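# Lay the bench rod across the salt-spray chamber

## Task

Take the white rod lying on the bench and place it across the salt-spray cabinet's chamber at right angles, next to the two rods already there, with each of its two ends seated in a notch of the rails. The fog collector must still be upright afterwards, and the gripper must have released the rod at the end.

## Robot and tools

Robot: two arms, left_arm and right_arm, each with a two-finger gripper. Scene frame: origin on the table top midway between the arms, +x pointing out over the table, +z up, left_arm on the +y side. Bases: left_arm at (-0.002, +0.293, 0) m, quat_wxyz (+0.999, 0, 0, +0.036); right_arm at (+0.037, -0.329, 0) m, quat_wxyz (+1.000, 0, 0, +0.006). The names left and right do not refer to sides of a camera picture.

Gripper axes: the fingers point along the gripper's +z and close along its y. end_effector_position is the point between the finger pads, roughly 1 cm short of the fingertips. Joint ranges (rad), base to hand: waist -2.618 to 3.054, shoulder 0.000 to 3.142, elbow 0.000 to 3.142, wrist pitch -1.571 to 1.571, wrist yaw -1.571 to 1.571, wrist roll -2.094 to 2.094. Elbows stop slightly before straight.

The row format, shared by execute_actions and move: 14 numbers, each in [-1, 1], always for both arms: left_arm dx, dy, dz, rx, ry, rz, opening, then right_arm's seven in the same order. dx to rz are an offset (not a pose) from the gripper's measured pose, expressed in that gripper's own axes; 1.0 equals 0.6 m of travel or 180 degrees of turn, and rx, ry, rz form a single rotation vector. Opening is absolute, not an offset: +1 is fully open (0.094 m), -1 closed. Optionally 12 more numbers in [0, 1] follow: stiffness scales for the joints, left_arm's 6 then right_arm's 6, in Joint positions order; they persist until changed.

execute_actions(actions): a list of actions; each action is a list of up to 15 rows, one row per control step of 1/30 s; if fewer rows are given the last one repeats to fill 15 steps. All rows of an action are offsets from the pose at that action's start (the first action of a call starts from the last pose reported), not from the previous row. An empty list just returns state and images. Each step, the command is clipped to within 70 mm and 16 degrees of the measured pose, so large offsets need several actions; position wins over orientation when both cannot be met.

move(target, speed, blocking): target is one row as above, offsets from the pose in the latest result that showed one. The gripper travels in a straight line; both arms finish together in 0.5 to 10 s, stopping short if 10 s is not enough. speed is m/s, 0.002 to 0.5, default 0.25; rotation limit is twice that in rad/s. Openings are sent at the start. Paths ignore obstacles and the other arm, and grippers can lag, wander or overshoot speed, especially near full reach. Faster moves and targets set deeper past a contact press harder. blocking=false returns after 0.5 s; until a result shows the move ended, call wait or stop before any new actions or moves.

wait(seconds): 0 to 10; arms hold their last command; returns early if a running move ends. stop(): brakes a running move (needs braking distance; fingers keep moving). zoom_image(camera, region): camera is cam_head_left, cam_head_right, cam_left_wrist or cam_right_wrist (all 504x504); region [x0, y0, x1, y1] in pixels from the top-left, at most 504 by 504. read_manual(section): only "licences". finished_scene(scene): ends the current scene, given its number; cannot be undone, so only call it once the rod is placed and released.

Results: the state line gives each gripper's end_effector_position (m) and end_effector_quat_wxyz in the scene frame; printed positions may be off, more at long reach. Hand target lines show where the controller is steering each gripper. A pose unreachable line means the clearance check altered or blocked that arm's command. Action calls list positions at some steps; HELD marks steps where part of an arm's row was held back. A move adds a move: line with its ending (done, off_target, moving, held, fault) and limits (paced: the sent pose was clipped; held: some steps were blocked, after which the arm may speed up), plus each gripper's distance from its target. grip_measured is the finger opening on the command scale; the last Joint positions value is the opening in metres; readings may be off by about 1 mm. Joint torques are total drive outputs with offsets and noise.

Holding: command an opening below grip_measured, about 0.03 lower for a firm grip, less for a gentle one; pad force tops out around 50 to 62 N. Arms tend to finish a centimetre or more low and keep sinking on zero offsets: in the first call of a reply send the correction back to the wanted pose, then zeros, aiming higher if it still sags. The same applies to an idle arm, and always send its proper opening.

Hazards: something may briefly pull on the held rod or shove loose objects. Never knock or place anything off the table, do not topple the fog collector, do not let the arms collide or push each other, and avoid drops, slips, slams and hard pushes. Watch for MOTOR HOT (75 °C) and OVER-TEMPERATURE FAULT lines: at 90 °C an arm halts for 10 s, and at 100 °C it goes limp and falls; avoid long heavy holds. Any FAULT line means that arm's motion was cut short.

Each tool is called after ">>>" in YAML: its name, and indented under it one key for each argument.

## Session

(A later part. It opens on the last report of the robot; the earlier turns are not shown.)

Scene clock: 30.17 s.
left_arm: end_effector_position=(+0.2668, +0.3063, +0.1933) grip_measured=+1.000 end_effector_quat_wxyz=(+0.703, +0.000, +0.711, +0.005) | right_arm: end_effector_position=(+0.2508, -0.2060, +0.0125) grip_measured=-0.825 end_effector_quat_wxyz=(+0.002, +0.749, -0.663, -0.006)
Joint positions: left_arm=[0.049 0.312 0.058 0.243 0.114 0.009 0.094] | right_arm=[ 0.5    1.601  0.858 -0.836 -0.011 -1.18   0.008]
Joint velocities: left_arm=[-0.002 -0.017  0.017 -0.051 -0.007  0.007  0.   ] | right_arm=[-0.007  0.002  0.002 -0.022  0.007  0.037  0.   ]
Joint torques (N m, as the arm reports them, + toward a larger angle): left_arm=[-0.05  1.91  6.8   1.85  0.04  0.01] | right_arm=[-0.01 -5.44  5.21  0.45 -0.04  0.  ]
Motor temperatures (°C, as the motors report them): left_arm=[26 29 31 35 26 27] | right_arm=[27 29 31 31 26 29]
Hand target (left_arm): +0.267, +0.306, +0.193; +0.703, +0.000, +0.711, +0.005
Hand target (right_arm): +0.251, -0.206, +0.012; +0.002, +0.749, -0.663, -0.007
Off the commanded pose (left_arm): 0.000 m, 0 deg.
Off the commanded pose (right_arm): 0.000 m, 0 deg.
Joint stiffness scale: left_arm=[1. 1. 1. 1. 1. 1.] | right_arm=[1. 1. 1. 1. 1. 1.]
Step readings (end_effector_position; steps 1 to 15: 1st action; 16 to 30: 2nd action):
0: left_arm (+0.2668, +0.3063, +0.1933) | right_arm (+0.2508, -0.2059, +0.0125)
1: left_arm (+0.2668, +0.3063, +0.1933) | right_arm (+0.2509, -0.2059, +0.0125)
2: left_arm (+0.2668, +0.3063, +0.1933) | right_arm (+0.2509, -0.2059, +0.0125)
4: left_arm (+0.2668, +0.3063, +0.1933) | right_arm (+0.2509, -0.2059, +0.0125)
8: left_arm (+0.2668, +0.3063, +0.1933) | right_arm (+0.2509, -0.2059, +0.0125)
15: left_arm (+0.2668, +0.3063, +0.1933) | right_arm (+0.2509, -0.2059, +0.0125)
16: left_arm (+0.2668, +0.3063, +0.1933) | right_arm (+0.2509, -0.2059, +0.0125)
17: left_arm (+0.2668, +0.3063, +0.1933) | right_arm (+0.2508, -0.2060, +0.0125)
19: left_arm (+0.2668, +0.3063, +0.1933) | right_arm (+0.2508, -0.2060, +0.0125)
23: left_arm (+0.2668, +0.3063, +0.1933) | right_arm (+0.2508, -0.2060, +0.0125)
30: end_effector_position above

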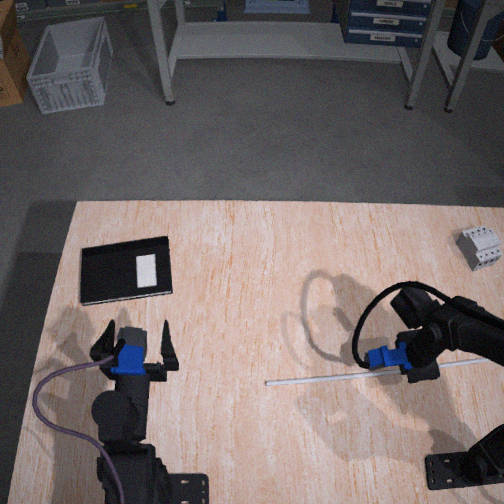

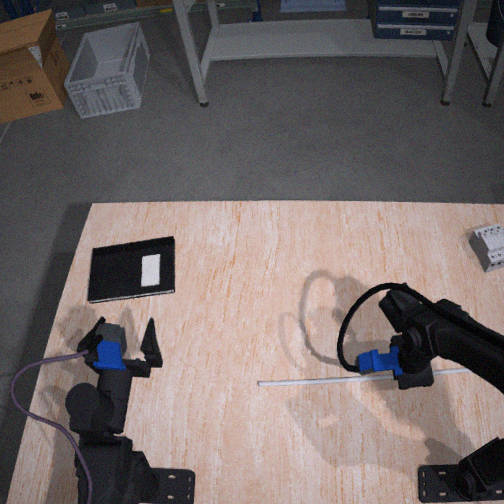

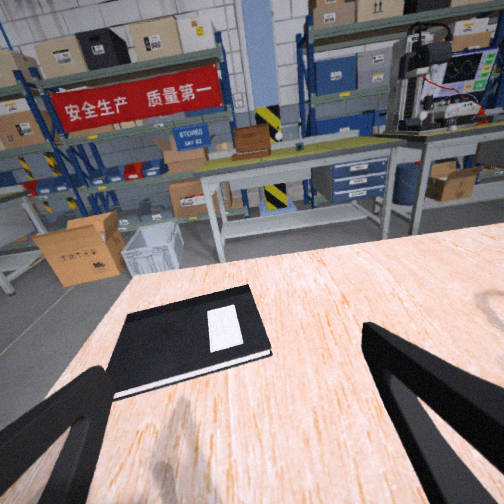

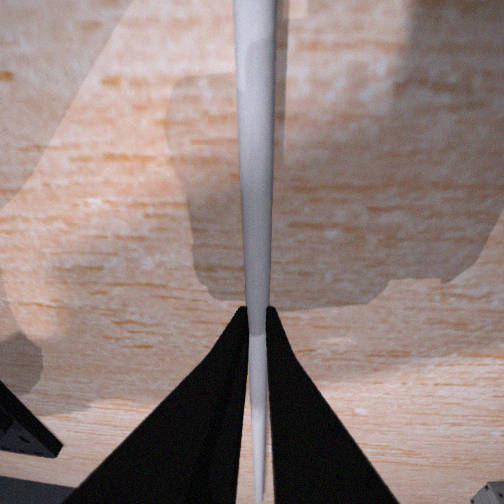

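>>> move:
  target: [0,0,0,0,0,0,1,0,0,-0.12,0,0,0,-0.87]
  speed: 0.08

Scene clock: 31.77 s.
left_arm: end_effector_position=(+0.2668, +0.3063, +0.1933) grip_measured=+1.000 end_effector_quat_wxyz=(+0.703, +0.000, +0.711, +0.005) | right_arm: end_effector_position=(+0.2507, -0.2061, +0.0760) grip_measured=-0.867 end_effector_quat_wxyz=(+0.007, +0.749, -0.663, -0.008)
Joint positions: left_arm=[0.049 0.312 0.058 0.243 0.114 0.009 0.094] | right_arm=[ 0.5    1.517  1.046 -1.118 -0.01  -1.18   0.006]
Joint velocities: left_arm=[0.012 0.022 0.002 0.066 0.037 0.081 0.   ] | right_arm=[-0.002 -0.017  0.007 -0.037  0.037  0.022  0.   ]
Joint torques (N m, as the arm reports them, + toward a larger angle): left_arm=[-0.04  1.91  6.78  1.85  0.04  0.01] | right_arm=[-0.65 -6.42  7.21  0.25 -0.05 -0.03]
Motor temperatures (°C, as the motors report them): left_arm=[26 29 32 35 26 27] | right_arm=[27 29 31 30 26 29]
Hand target (left_arm): +0.267, +0.306, +0.193; +0.703, +0.000, +0.711, +0.005
Hand target (right_arm): +0.251, -0.207, +0.084; +0.002, +0.749, -0.663, -0.006
Off the commanded pose (left_arm): 0.000 m, 0 deg.
Off the commanded pose (right_arm): 0.009 m, 1 deg.
Joint stiffness scale: left_arm=[1. 1. 1. 1. 1. 1.] | right_arm=[1. 1. 1. 1. 1. 1.]
move: done

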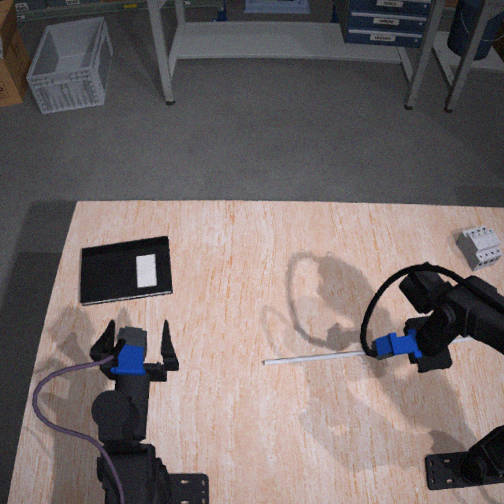

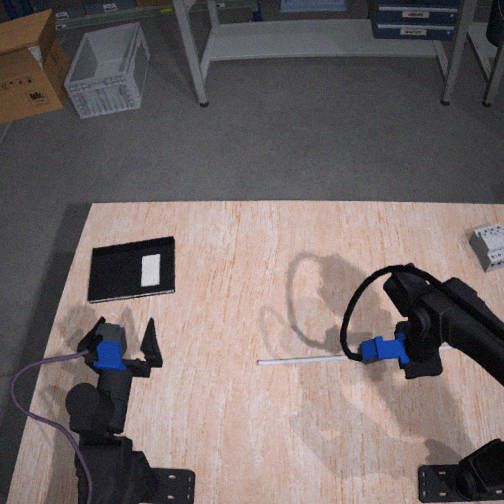

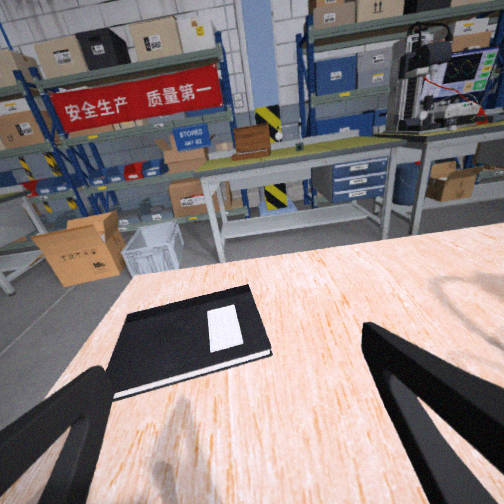

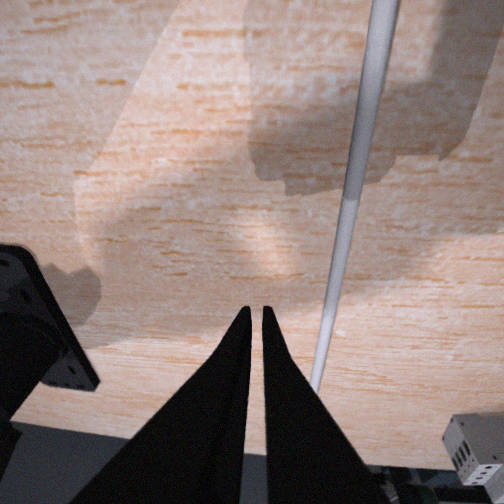

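>>> move:
  target: [0,0,0,0,0,0,1,0,-0.1,0,0,0,0,0.4]
  speed: 0.15

Scene clock: 32.73 s.
left_arm: end_effector_position=(+0.2668, +0.3063, +0.1933) grip_measured=+1.000 end_effector_quat_wxyz=(+0.703, +0.000, +0.711, +0.005) | right_arm: end_effector_position=(+0.3061, -0.1989, +0.0724) grip_measured=+0.397 end_effector_quat_wxyz=(+0.009, +0.748, -0.664, -0.009)
Joint positions: left_arm=[0.049 0.312 0.058 0.243 0.114 0.009 0.094] | right_arm=[ 0.43   1.722  1.246 -1.119 -0.01  -1.247  0.066]
Joint velocities: left_arm=[-0.002 -0.017  0.012 -0.022  0.037 -0.022  0.   ] | right_arm=[-0.002  0.017  0.007 -0.037  0.051 -0.051 -0.   ]
Joint torques (N m, as the arm reports them, + toward a larger angle): left_arm=[-0.04  1.91  6.79  1.85  0.04  0.01] | right_arm=[-0.6  -6.58  7.42  0.33 -0.05 -0.04]
Motor temperatures (°C, as the motors report them): left_arm=[26 29 32 35 26 27] | right_arm=[27 29 31 30 26 29]
Hand target (left_arm): +0.267, +0.306, +0.193; +0.703, +0.000, +0.711, +0.005
Hand target (right_arm): +0.310, -0.199, +0.075; +0.007, +0.749, -0.663, -0.009
Off the commanded pose (left_arm): 0.000 m, 0 deg.
Off the commanded pose (right_arm): 0.005 m, 0 deg.
Joint stiffness scale: left_arm=[1. 1. 1. 1. 1. 1.] | right_arm=[1. 1. 1. 1. 1. 1.]
move: done

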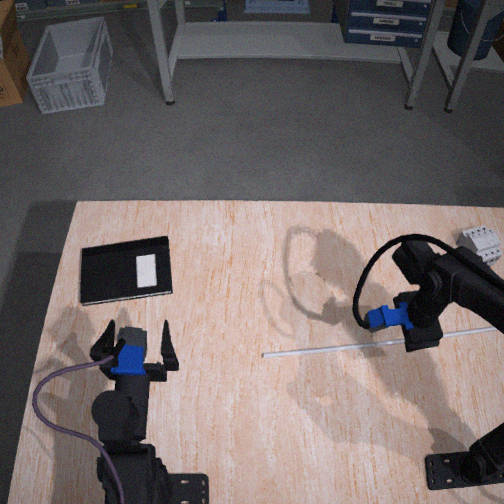

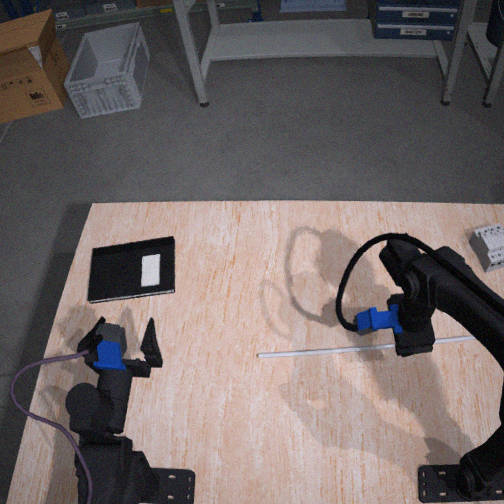

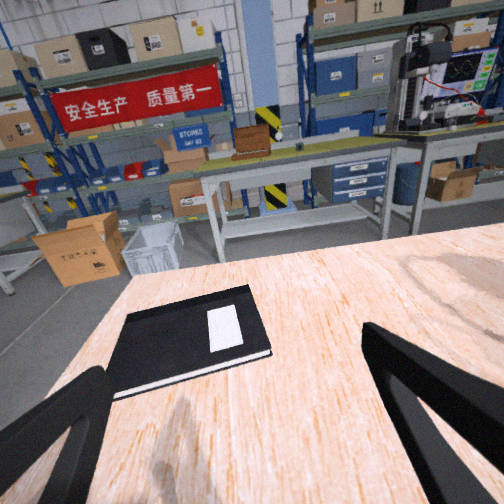

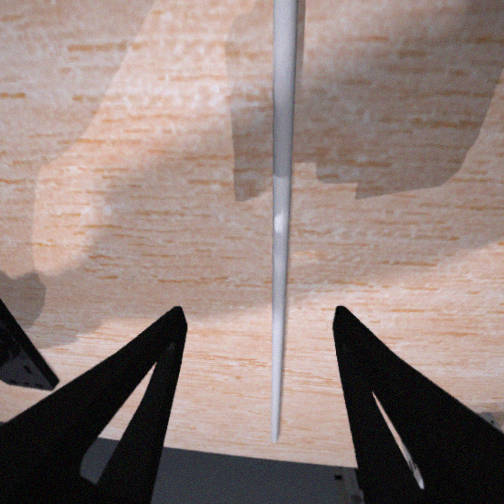

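Shift another ~1.5 cm and descend until the fingertips touch the table.

>>> move:
  target: [0,0,0,0,0,0,1,0.005,-0.028,0.085,0,0,0,0.4]
  speed: 0.1

>>> move:
  target: [0,0,0,0,0,0,1,0,0,0.035,0,0,0,0.4]
  speed: 0.02

Scene clock: 34.00 s.
left_arm: end_effector_position=(+0.2668, +0.3063, +0.1933) grip_measured=+1.000 end_effector_quat_wxyz=(+0.703, +0.000, +0.711, +0.005) | right_arm: end_effector_position=(+0.3205, -0.1977, +0.0248) grip_measured=+0.397 end_effector_quat_wxyz=(+0.011, +0.748, -0.664, -0.010)
Joint positions: left_arm=[0.049 0.312 0.058 0.243 0.114 0.009 0.094] | right_arm=[ 0.414  1.832  1.181 -0.948 -0.01  -1.264  0.066]
Joint velocities: left_arm=[ 0.007 -0.007 -0.007 -0.007  0.022  0.051  0.   ] | right_arm=[ 0.007 -0.017  0.017 -0.007 -0.022  0.051 -0.   ]
Joint torques (N m, as the arm reports them, + toward a larger angle): left_arm=[-0.04  1.92  6.8   1.86  0.04  0.01] | right_arm=[-0.68 -7.42  4.64  0.53 -0.05 -0.02]
Motor temperatures (°C, as the motors report them): left_arm=[26 29 32 35 26 27] | right_arm=[27 30 31 30 26 29]
Hand target (left_arm): +0.267, +0.306, +0.193; +0.703, +0.000, +0.711, +0.005
Hand target (right_arm): +0.322, -0.199, +0.021; +0.009, +0.748, -0.664, -0.010
Off the commanded pose (left_arm): 0.000 m, 0 deg.
Off the commanded pose (right_arm): 0.005 m, 0 deg.
Joint stiffness scale: left_arm=[1. 1. 1. 1. 1. 1.] | right_arm=[1. 1. 1. 1. 1. 1.]
move: done

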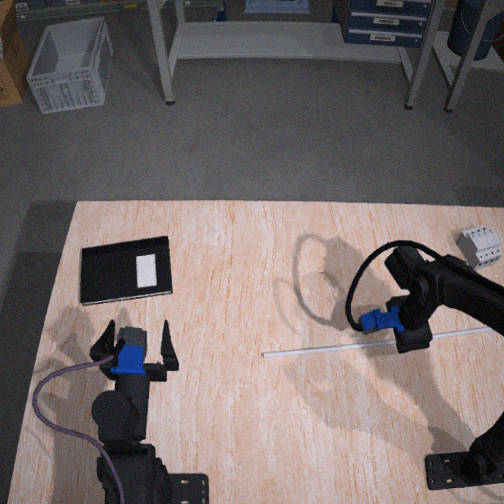

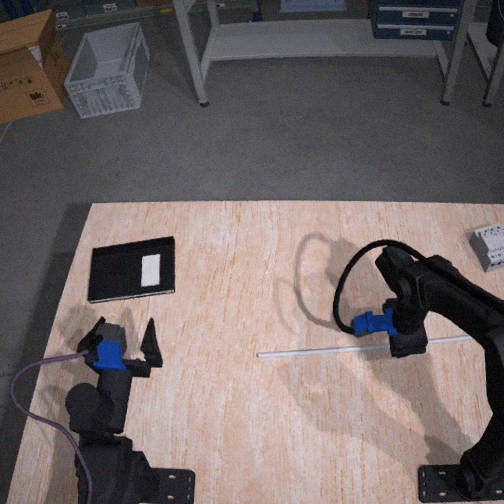

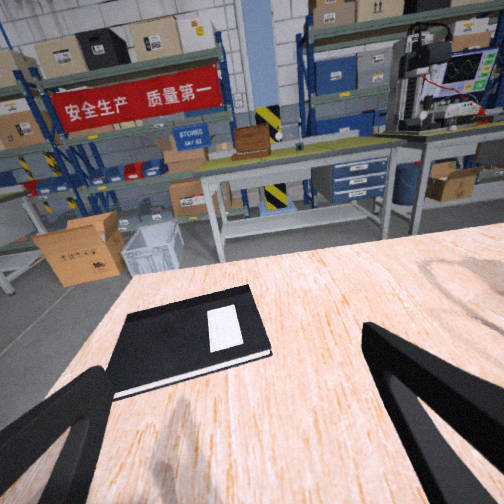

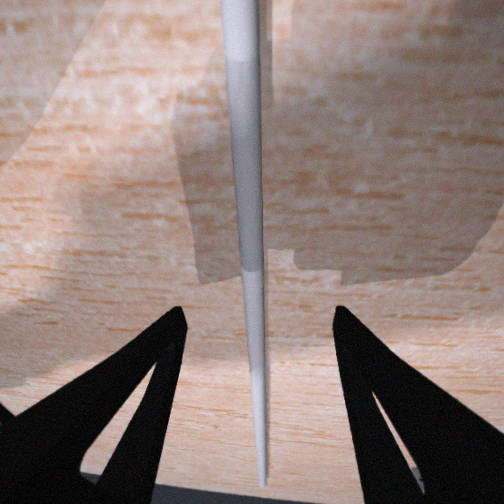

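Scene clock: 35.30 s.
left_arm: end_effector_position=(+0.2668, +0.3063, +0.1933) grip_measured=+1.000 end_effector_quat_wxyz=(+0.703, +0.000, +0.711, +0.005) | right_arm: end_effector_position=(+0.3206, -0.1976, +0.0094) grip_measured=+0.397 end_effector_quat_wxyz=(+0.009, +0.748, -0.664, -0.009)
Joint positions: left_arm=[0.049 0.312 0.058 0.243 0.114 0.009 0.094] | right_arm=[ 0.414  1.855  1.144 -0.885 -0.01  -1.264  0.066]
Joint velocities: left_arm=[-0.007 -0.007  0.002 -0.007 -0.022  0.051  0.   ] | right_arm=[ 0.012  0.007 -0.017  0.022 -0.007 -0.022  0.   ]
Joint torques (N m, as the arm reports them, + toward a larger angle): left_arm=[-0.04  1.91  6.79  1.85  0.04  0.  ] | right_arm=[ 0.09 -7.13  4.42  0.54 -0.05  0.02]
Motor temperatures (°C, as the motors report them): left_arm=[26 29 32 36 26 27] | right_arm=[27 30 31 30 26 29]
Hand target (left_arm): +0.267, +0.306, +0.193; +0.703, +0.000, +0.711, +0.005
Hand target (right_arm): +0.320, -0.197, +0.004; +0.011, +0.748, -0.664, -0.010
Off the commanded pose (left_arm): 0.000 m, 0 deg.
Off the commanded pose (right_arm): 0.006 m, 0 deg.
Joint stiffness scale: left_arm=[1. 1. 1. 1. 1. 1.] | right_arm=[1. 1. 1. 1. 1. 1.]
move: done

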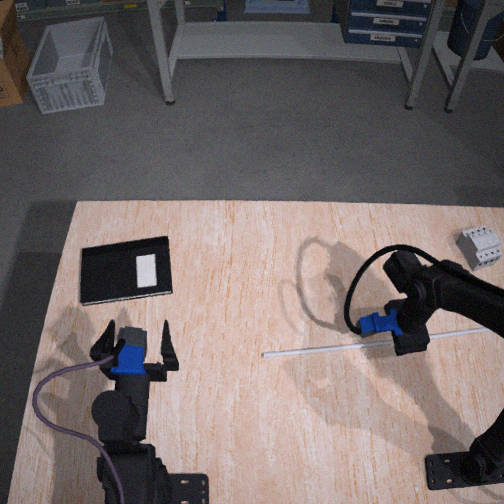

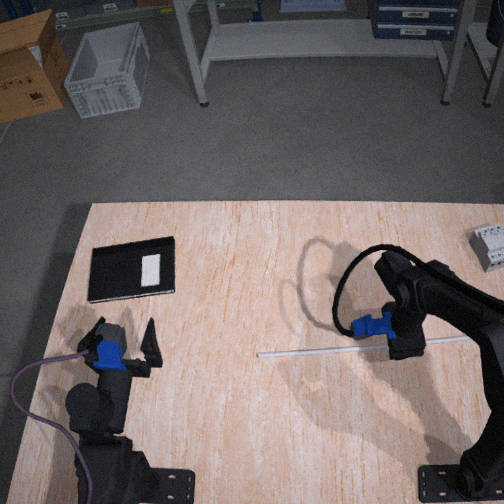

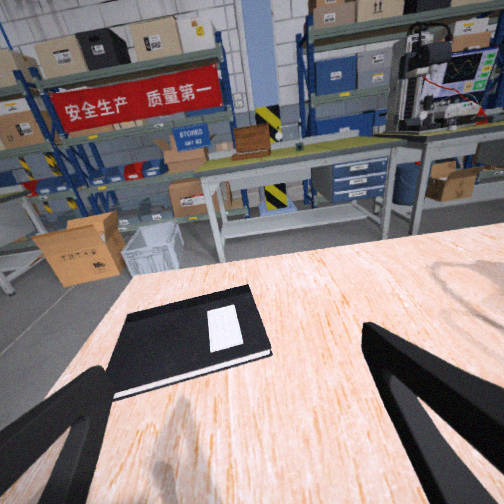

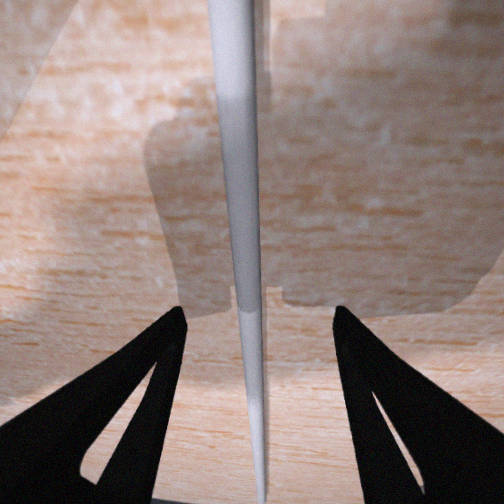

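>>> move:
  target: [0,0,0,0,0,0,1,0,0.008,0.017,0,0,0,0.4]
  speed: 0.02

Scene clock: 36.27 s.
left_arm: end_effector_position=(+0.2668, +0.3063, +0.1933) grip_measured=+1.000 end_effector_quat_wxyz=(+0.703, +0.000, +0.711, +0.005) | right_arm: end_effector_position=(+0.3194, -0.1982, +0.0065) grip_measured=+0.397 end_effector_quat_wxyz=(+0.008, +0.748, -0.664, -0.009)
Joint positions: left_arm=[0.049 0.312 0.058 0.243 0.114 0.009 0.094] | right_arm=[ 0.414  1.852  1.128 -0.868 -0.01  -1.263  0.066]
Joint velocities: left_arm=[ 0.007 -0.012  0.002  0.007  0.022  0.037  0.   ] | right_arm=[-0.007 -0.017  0.002 -0.037 -0.022 -0.007  0.   ]
Joint torques (N m, as the arm reports them, + toward a larger angle): left_arm=[-0.05  1.91  6.79  1.85  0.04  0.  ] | right_arm=[ 0.49 -7.47  3.06  0.65 -0.05  0.06]
Motor temperatures (°C, as the motors report them): left_arm=[26 29 32 36 26 27] | right_arm=[27 30 31 30 26 29]
Hand target (left_arm): +0.267, +0.306, +0.193; +0.703, +0.000, +0.711, +0.005
Hand target (right_arm): +0.316, -0.198, -0.000; +0.009, +0.748, -0.664, -0.010
Off the commanded pose (left_arm): 0.000 m, 0 deg.
Off the commanded pose (right_arm): 0.008 m, 0 deg.
Joint stiffness scale: left_arm=[1. 1. 1. 1. 1. 1.] | right_arm=[1. 1. 1. 1. 1. 1.]
move: done

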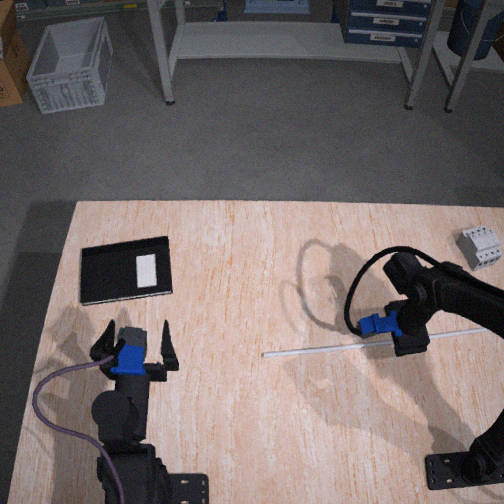

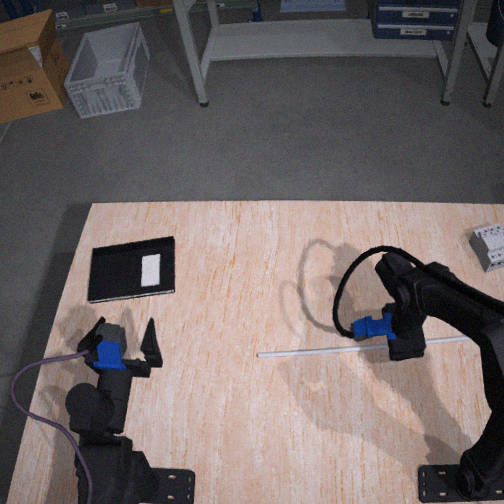

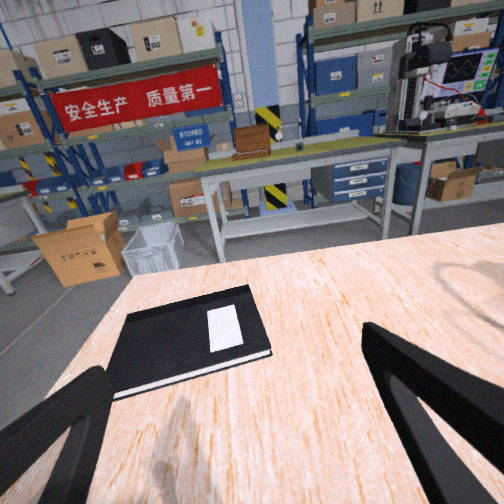

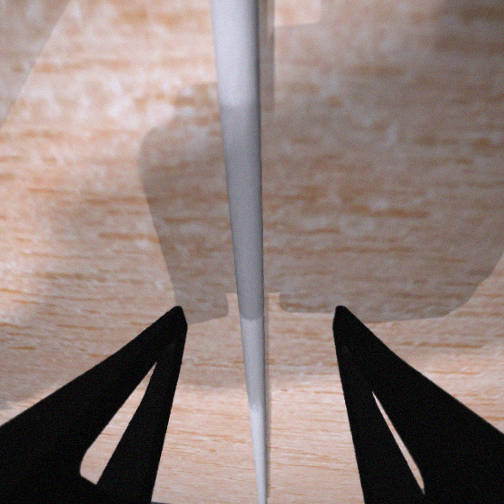

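Elbow torque dropped: touching the table. Close now.

>>> execute_actions:
  actions:
    - [[0,0,0,0,0,0,1,0,0,0,0,0,0,-0.6]]
    - [[0,0,0,0,0,0,1,0,0,0,0,0,0,-0.84]]

Scene clock: 37.50 s.
left_arm: end_effector_position=(+0.2668, +0.3063, +0.1933) grip_measured=+1.000 end_effector_quat_wxyz=(+0.703, +0.000, +0.711, +0.005) | right_arm: end_effector_position=(+0.3216, -0.1978, +0.0066) grip_measured=-0.814 end_effector_quat_wxyz=(+0.004, +0.748, -0.664, -0.005)
Joint positions: left_arm=[0.049 0.312 0.058 0.243 0.114 0.009 0.094] | right_arm=[ 0.414  1.852  1.128 -0.859 -0.006 -1.263  0.009]
Joint velocities: left_arm=[ 0.007 -0.002 -0.007 -0.051  0.007 -0.022  0.   ] | right_arm=[-0.012 -0.007  0.007  0.022  0.037  0.007 -0.   ]
Joint torques (N m, as the arm reports them, + toward a larger angle): left_arm=[-0.04  1.91  6.79  1.86  0.04  0.01] | right_arm=[ 0.   -7.88  5.27  0.44 -0.05  0.02]
Motor temperatures (°C, as the motors report them): left_arm=[26 29 32 36 26 27] | right_arm=[27 30 31 30 26 29]
Hand target (left_arm): +0.267, +0.306, +0.193; +0.703, +0.000, +0.711, +0.005
Hand target (right_arm): +0.321, -0.198, +0.007; +0.004, +0.748, -0.664, -0.006
Off the commanded pose (left_arm): 0.000 m, 0 deg.
Off the commanded pose (right_arm): 0.000 m, 0 deg.
Joint stiffness scale: left_arm=[1. 1. 1. 1. 1. 1.] | right_arm=[1. 1. 1. 1. 1. 1.]
Step readings (end_effector_position; steps 1 to 15: 1st action; 16 to 30: 2nd action):
0: left_arm (+0.2668, +0.3063, +0.1933) | right_arm (+0.3194, -0.1982, +0.0065)
1: left_arm (+0.2668, +0.3063, +0.1933) | right_arm (+0.3200, -0.1981, +0.0066)
2: left_arm (+0.2668, +0.3063, +0.1933) | right_arm (+0.3210, -0.1979, +0.0066)
4: left_arm (+0.2668, +0.3063, +0.1933) | right_arm (+0.3214, -0.1978, +0.0066)
8: left_arm (+0.2668, +0.3063, +0.1933) | right_arm (+0.3214, -0.1978, +0.0066)
15: left_arm (+0.2668, +0.3063, +0.1933) | right_arm (+0.3214, -0.1978, +0.0066)
16: left_arm (+0.2668, +0.3063, +0.1933) | right_arm (+0.3214, -0.1978, +0.0066)
17: left_arm (+0.2668, +0.3063, +0.1933) | right_arm (+0.3216, -0.1978, +0.0066)
19: left_arm (+0.2668, +0.3063, +0.1933) | right_arm (+0.3216, -0.1978, +0.0066)
23: left_arm (+0.2668, +0.3063, +0.1933) | right_arm (+0.3216, -0.1978, +0.0066)
30: end_effector_position above

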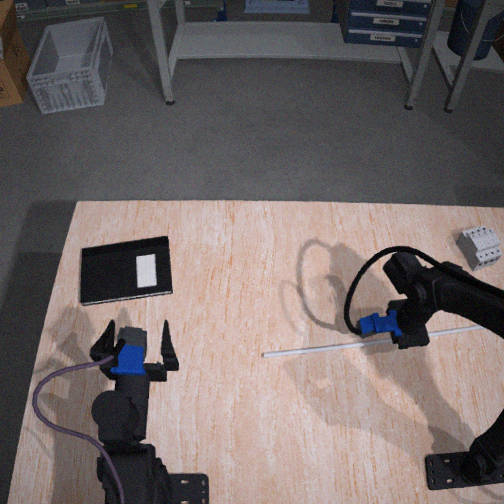

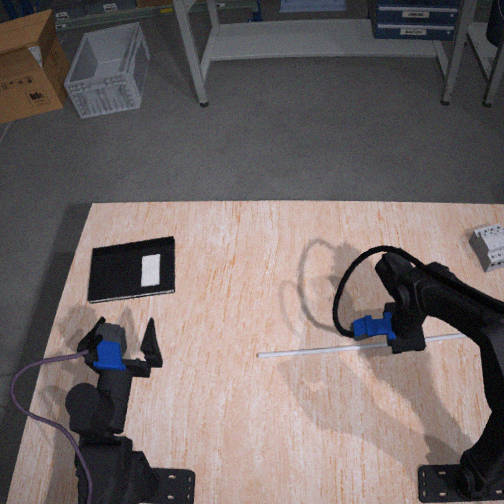

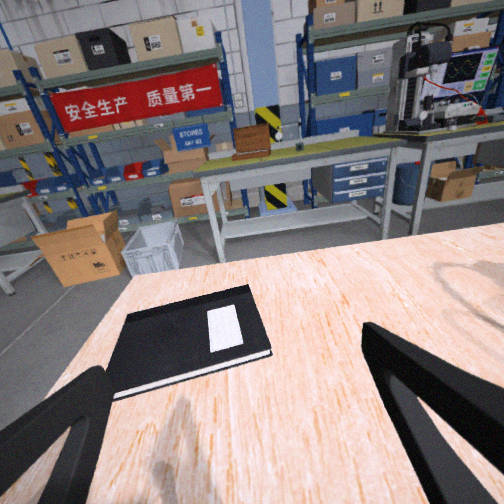

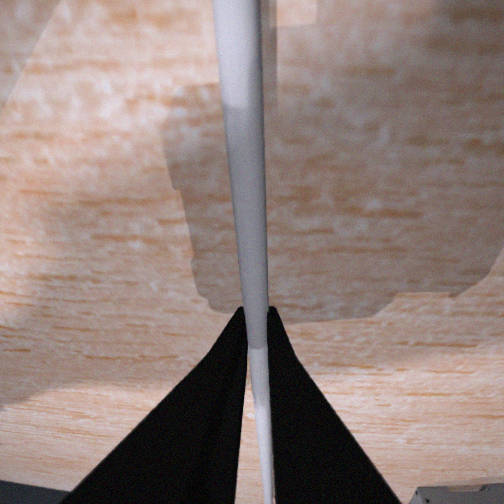

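>>> move:
  target: [0,0,0,0,0,0,1,0,0,-0.12,0,0,0,-0.85]
  speed: 0.08

Scene clock: 39.03 s.
left_arm: end_effector_position=(+0.2668, +0.3063, +0.1933) grip_measured=+1.000 end_effector_quat_wxyz=(+0.703, +0.000, +0.711, +0.005) | right_arm: end_effector_position=(+0.3210, -0.1981, +0.0680) grip_measured=-0.814 end_effector_quat_wxyz=(+0.010, +0.748, -0.664, -0.008)
Joint positions: left_arm=[0.049 0.312 0.058 0.243 0.114 0.009 0.094] | right_arm=[ 0.414  1.778  1.295 -1.113 -0.006 -1.263  0.009]
Joint velocities: left_arm=[ 0.002  0.007 -0.002 -0.051 -0.007 -0.051  0.   ] | right_arm=[ 0.002 -0.007 -0.002 -0.051  0.066 -0.051 -0.001]
Joint torques (N m, as the arm reports them, + toward a larger angle): left_arm=[-0.04  1.92  6.79  1.85  0.04  0.01] | right_arm=[-0.41 -9.04  7.38  0.24 -0.04 -0.01]
Motor temperatures (°C, as the motors report them): left_arm=[26 29 32 36 26 27] | right_arm=[27 30 31 30 26 29]
Hand target (left_arm): +0.267, +0.306, +0.193; +0.703, +0.000, +0.711, +0.005
Hand target (right_arm): +0.322, -0.199, +0.078; +0.004, +0.748, -0.664, -0.005
Off the commanded pose (left_arm): 0.000 m, 0 deg.
Off the commanded pose (right_arm): 0.011 m, 1 deg.
Joint stiffness scale: left_arm=[1. 1. 1. 1. 1. 1.] | right_arm=[1. 1. 1. 1. 1. 1.]
move: off_target (right_arm)

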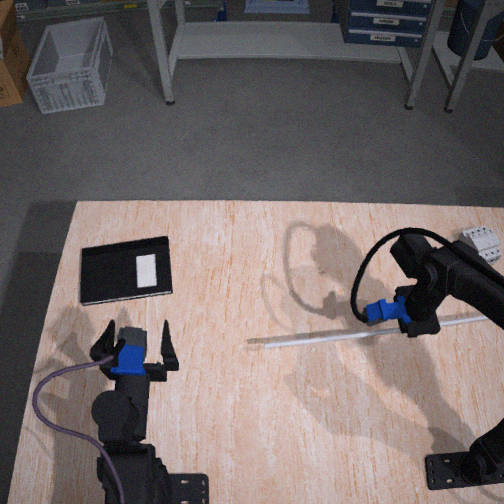

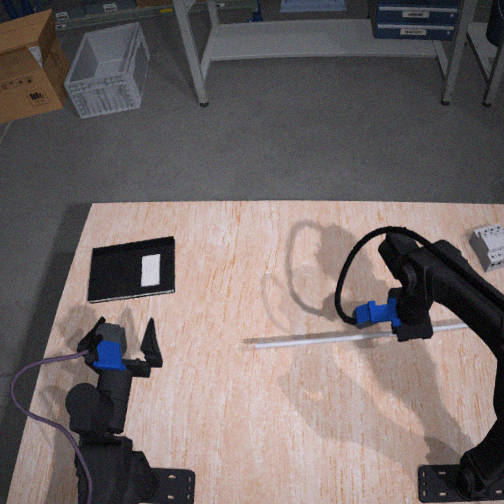

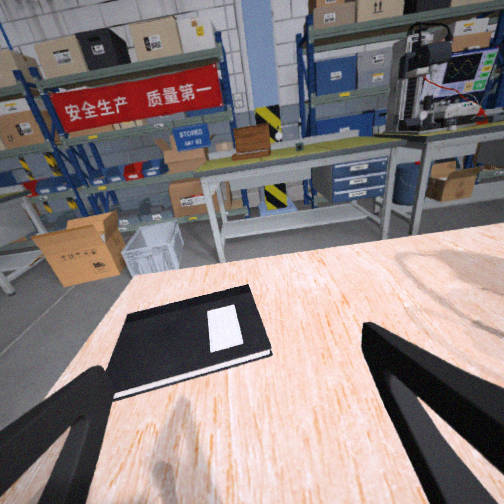

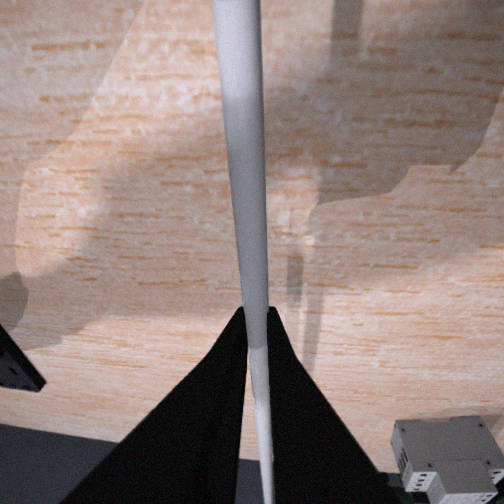

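>>> move:
  target: [0,0,0,0,0,0,1,0.102,-0.12,-0.40,0.222,0,0,-0.85]
  speed: 0.25

Scene clock: 45.33 s.
left_arm: end_effector_position=(+0.2668, +0.3063, +0.1933) grip_measured=+1.000 end_effector_quat_wxyz=(+0.703, +0.000, +0.711, +0.005) | right_arm: end_effector_position=(+0.4040, -0.2512, +0.2906) grip_measured=-0.814 end_effector_quat_wxyz=(-0.230, +0.709, -0.634, +0.207)
Joint positions: left_arm=[0.049 0.312 0.058 0.243 0.114 0.009 0.094] | right_arm=[ 0.233  1.505  1.714 -1.155  0.08  -1.463  0.009]
Joint velocities: left_arm=[-0.002 -0.002 -0.007 -0.007 -0.022 -0.051  0.   ] | right_arm=[-0.012  0.012 -0.027  0.066 -0.066 -0.022 -0.001]
Joint torques (N m, as the arm reports them, + toward a larger angle): left_arm=[-0.04  1.91  6.8   1.85  0.04  0.  ] | right_arm=[-0.6  -6.55  7.82  1.49 -0.04  0.02]
Motor temperatures (°C, as the motors report them): left_arm=[26 29 32 37 26 27] | right_arm=[27 31 32 30 26 29]
Hand target (left_arm): +0.267, +0.306, +0.193; +0.703, +0.000, +0.711, +0.005
Hand target (right_arm): +0.404, -0.253, +0.304; -0.246, +0.704, -0.630, +0.217
Off the commanded pose (left_arm): 0.000 m, 0 deg.
Off the commanded pose (right_arm): 0.016 m, 2 deg.
Joint stiffness scale: left_arm=[1. 1. 1. 1. 1. 1.] | right_arm=[1. 1. 1. 1. 1. 1.]
move: off_target (right_arm)

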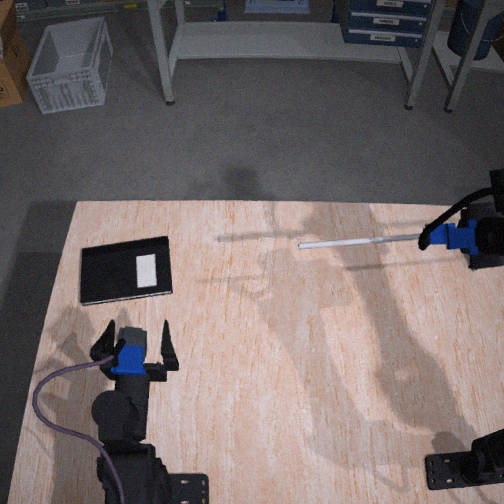

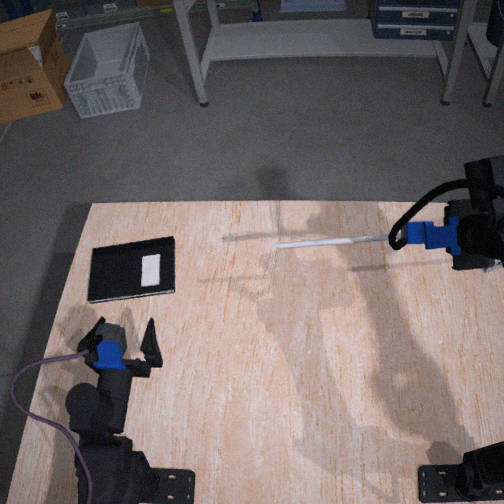

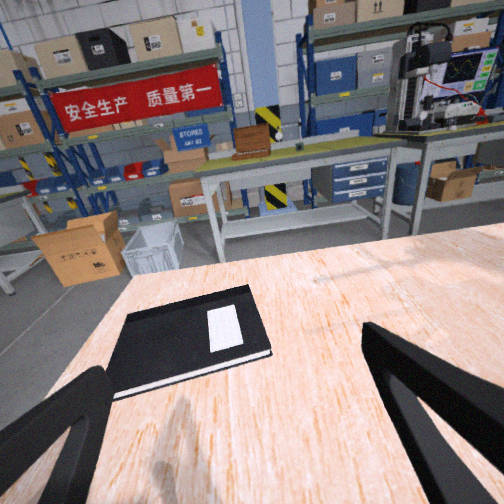

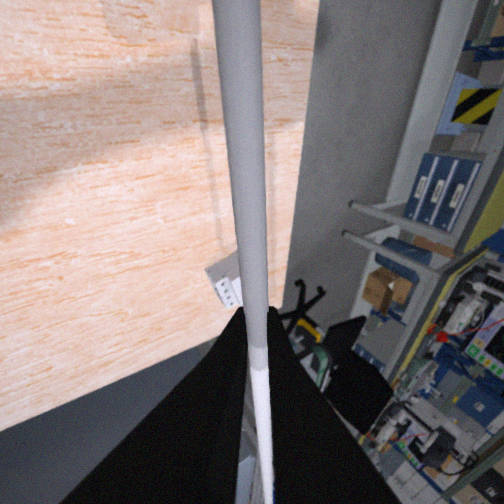

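>>> move:
  target: [-0.228,-0.377,0.055,0.25,0,0,1,0.532,0.13,-0.134,0,0.164,0.225,-0.85]
  speed: 0.25

Scene clock: 48.47 s.
left_arm: end_effector_position=(+0.3032, +0.0903, +0.3226) grip_measured=+1.000 end_effector_quat_wxyz=(+0.650, +0.264, +0.664, -0.257) | right_arm: end_effector_position=(+0.3306, -0.5825, +0.2975) grip_measured=-0.814 end_effector_quat_wxyz=(+0.120, -0.375, +0.878, -0.273)
Joint positions: left_arm=[-0.509  0.969  0.697  0.249  0.318  0.009  0.094] | right_arm=[-0.713  1.585  1.836 -1.216  0.029 -1.518  0.009]
Joint velocities: left_arm=[ 0.007 -0.002  0.007  0.007  0.007  0.051  0.   ] | right_arm=[-0.012 -0.007 -0.007 -0.037 -0.022 -0.007 -0.001]
Joint torques (N m, as the arm reports them, + toward a larger angle): left_arm=[-0.95 -1.55  8.52  1.89  0.16 -0.02] | right_arm=[-0.27 -5.93  7.94  1.29 -0.1   0.07]
Motor temperatures (°C, as the motors report them): left_arm=[26 29 32 37 26 27] | right_arm=[27 31 32 30 26 29]
Hand target (left_arm): +0.302, +0.084, +0.333; +0.654, +0.270, +0.654, -0.266
Hand target (right_arm): +0.330, -0.581, +0.303; +0.125, -0.372, +0.878, -0.274
Off the commanded pose (left_arm): 0.012 m, 1 deg.
Off the commanded pose (right_arm): 0.013 m, 1 deg.
Joint stiffness scale: left_arm=[1. 1. 1. 1. 1. 1.] | right_arm=[1. 1. 1. 1. 1. 1.]
move: off_target (left_arm, right_arm)

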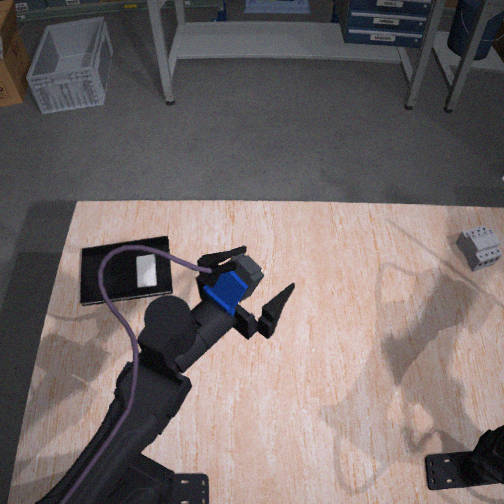

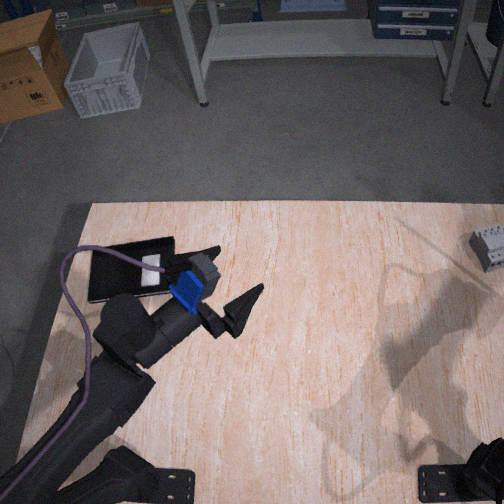

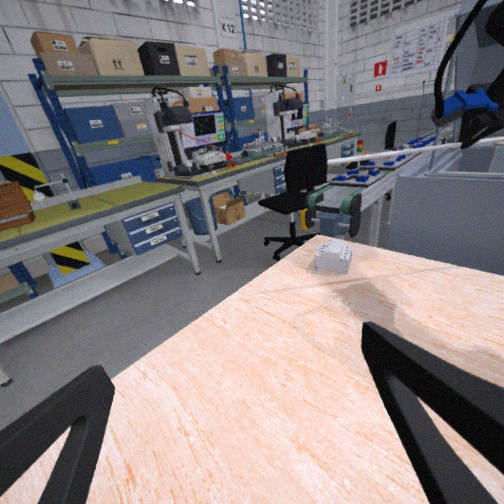

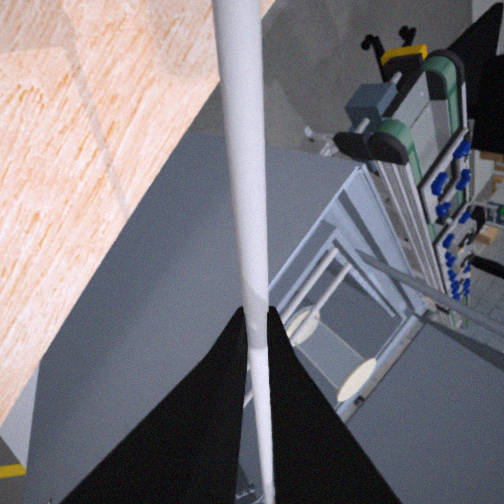

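>>> move:
  target: [-0.233,-0.485,-0.058,0.26,0,0,1,0.538,0.10,-0.093,0.03,0.146,0.212,-0.85]
  speed: 0.25

Scene clock: 51.67 s.
left_arm: end_effector_position=(+0.0895, -0.0960, +0.4637) grip_measured=+1.000 end_effector_quat_wxyz=(+0.505, +0.496, +0.504, -0.494) | right_arm: end_effector_position=(+0.0473, -0.7553, +0.2899) grip_measured=-0.814 end_effector_quat_wxyz=(+0.022, +0.008, +0.950, -0.310)
Joint positions: left_arm=[-1.252  1.206  1.368 -0.163  0.373  0.004  0.094] | right_arm=[-1.576  1.693  1.903 -1.149 -0.033 -1.537  0.009]
Joint velocities: left_arm=[ 0.002  0.007  0.012 -0.051  0.066 -0.037  0.   ] | right_arm=[-0.002 -0.002  0.012 -0.022 -0.022  0.007 -0.001]
Joint torques (N m, as the arm reports them, + toward a larger angle): left_arm=[-0.76 -3.34  8.13  1.6   0.13 -0.08] | right_arm=[-0.05 -7.18  8.17  1.58 -0.15  0.09]
Motor temperatures (°C, as the motors report them): left_arm=[26 29 33 37 26 27] | right_arm=[27 31 32 31 26 29]
Hand target (left_arm): +0.085, -0.098, +0.467; +0.497, +0.500, +0.503, -0.500
Hand target (right_arm): +0.049, -0.761, +0.301; +0.029, +0.010, +0.944, -0.329
Off the commanded pose (left_arm): 0.010 m, 2 deg.
Off the commanded pose (right_arm): 0.018 m, 3 deg.
Joint stiffness scale: left_arm=[1. 1. 1. 1. 1. 1.] | right_arm=[1. 1. 1. 1. 1. 1.]
move: off_target (right_arm)

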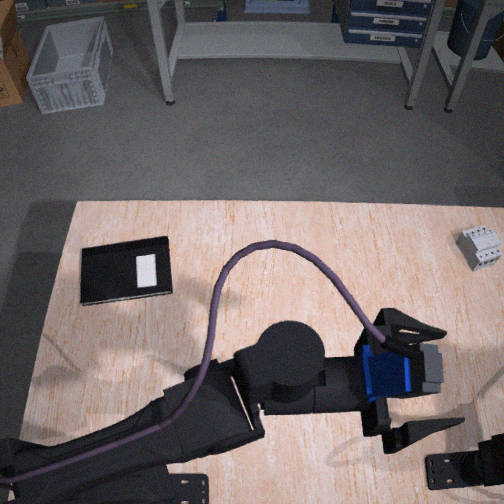

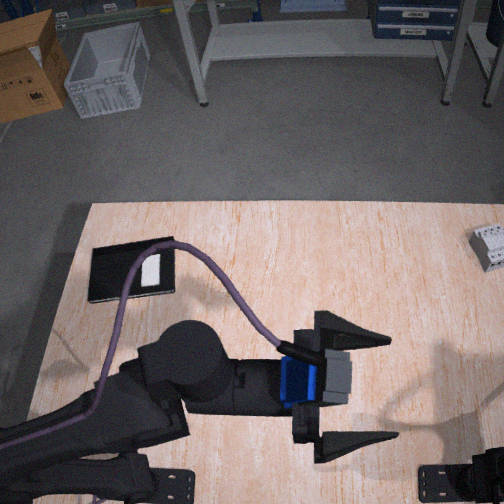

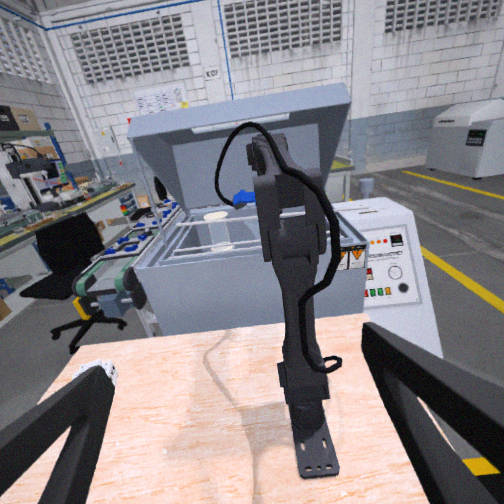

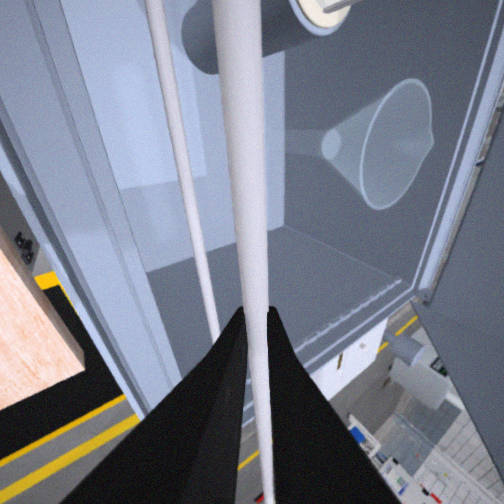

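>>> zoom_image:
  camera: "cam_left_wrist"
  region: [120, 150, 400, 300]

Region (120, 150, 400, 300) of cam_left_wrist's 504x504 image, scaled by 1.800, with more detail than that image has; it fills the top 270 rows of this view, and the rest is white.

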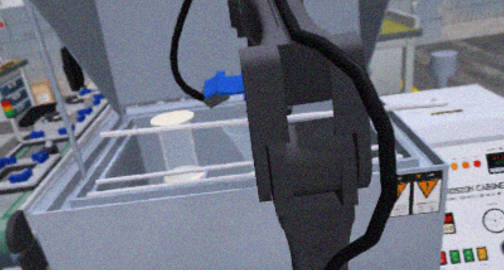

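>>> move:
  target: [0,0,0,0,0,0,1,-0.085,-0.095,0.12,0.015,0.012,-0.009,-0.85]
  speed: 0.12

>>> zoom_image:
  camera: "cam_left_wrist"
  region: [120, 150, 400, 300]

Scene clock: 54.27 s.
left_arm: end_effector_position=(+0.0895, -0.0960, +0.4633) grip_measured=+1.000 end_effector_quat_wxyz=(+0.505, +0.497, +0.505, -0.494) | right_arm: end_effector_position=(+0.0989, -0.8399, +0.2572) grip_measured=-0.814 end_effector_quat_wxyz=(-0.003, -0.004, +0.949, -0.316)
Joint positions: left_arm=[-1.252  1.206  1.368 -0.164  0.373  0.004  0.094] | right_arm=[-1.432  2.023  2.191 -1.103  0.094 -1.46   0.009]
Joint velocities: left_arm=[ 0.007 -0.022  0.002 -0.037 -0.125 -0.037  0.   ] | right_arm=[ 0.017 -0.022  0.002  0.022  0.022  0.022 -0.   ]
Joint torques (N m, as the arm reports them, + toward a larger angle): left_arm=[-0.05 -4.52  6.24  1.82  0.04  0.01] | right_arm=[  0.33 -10.67   8.31   1.55   0.08   0.08]
Motor temperatures (°C, as the motors report them): left_arm=[26 29 33 37 26 27] | right_arm=[27 31 32 31 26 29]
Hand target (left_arm): +0.089, -0.096, +0.464; +0.505, +0.496, +0.504, -0.494
Hand target (right_arm): +0.100, -0.844, +0.269; -0.002, +0.000, +0.943, -0.334
Off the commanded pose (left_arm): 0.000 m, 0 deg.
Off the commanded pose (right_arm): 0.011 m, 2 deg.
Joint stiffness scale: left_arm=[1. 1. 1. 1. 1. 1.] | right_arm=[1. 1. 1. 1. 1. 1.]
move: off_target (right_arm)

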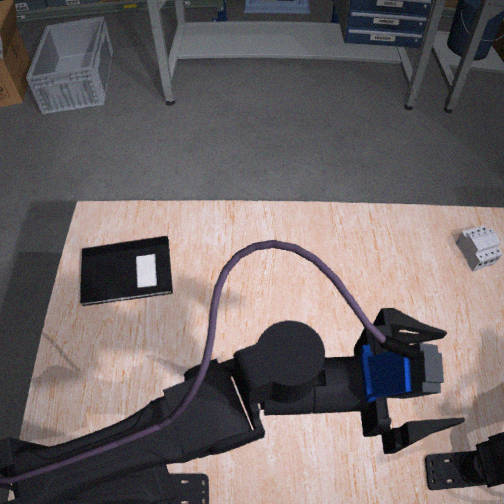

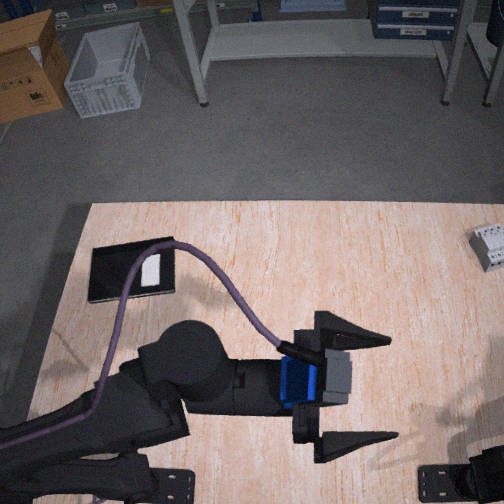

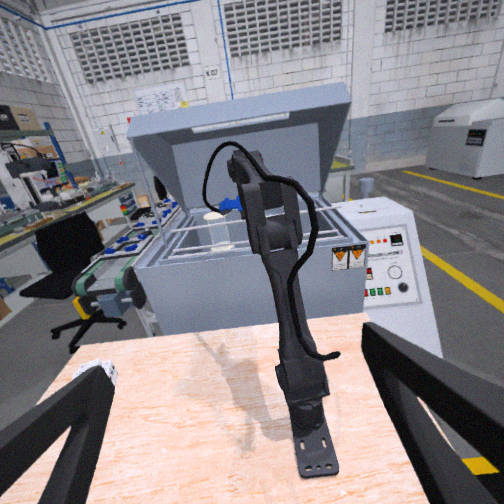

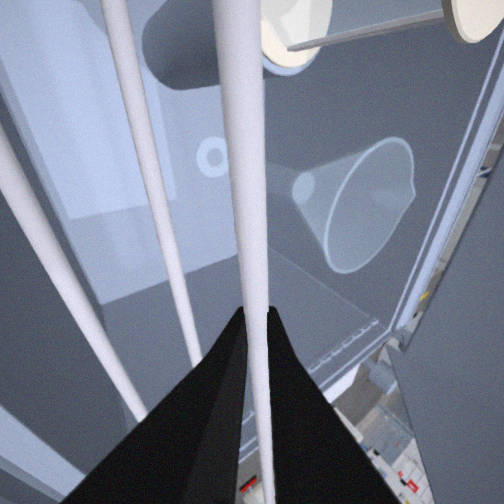

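Region (120, 150, 400, 300) of cam_left_wrist's 504x504 image, scaled by 1.800, with more detail than that image has; it fills the top 270 rows of this view, and the rest is white.

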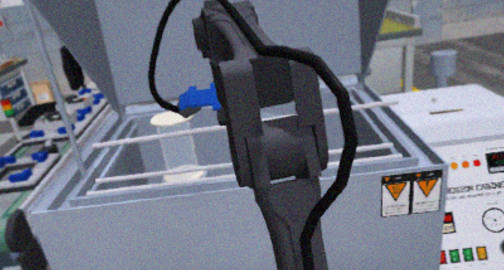

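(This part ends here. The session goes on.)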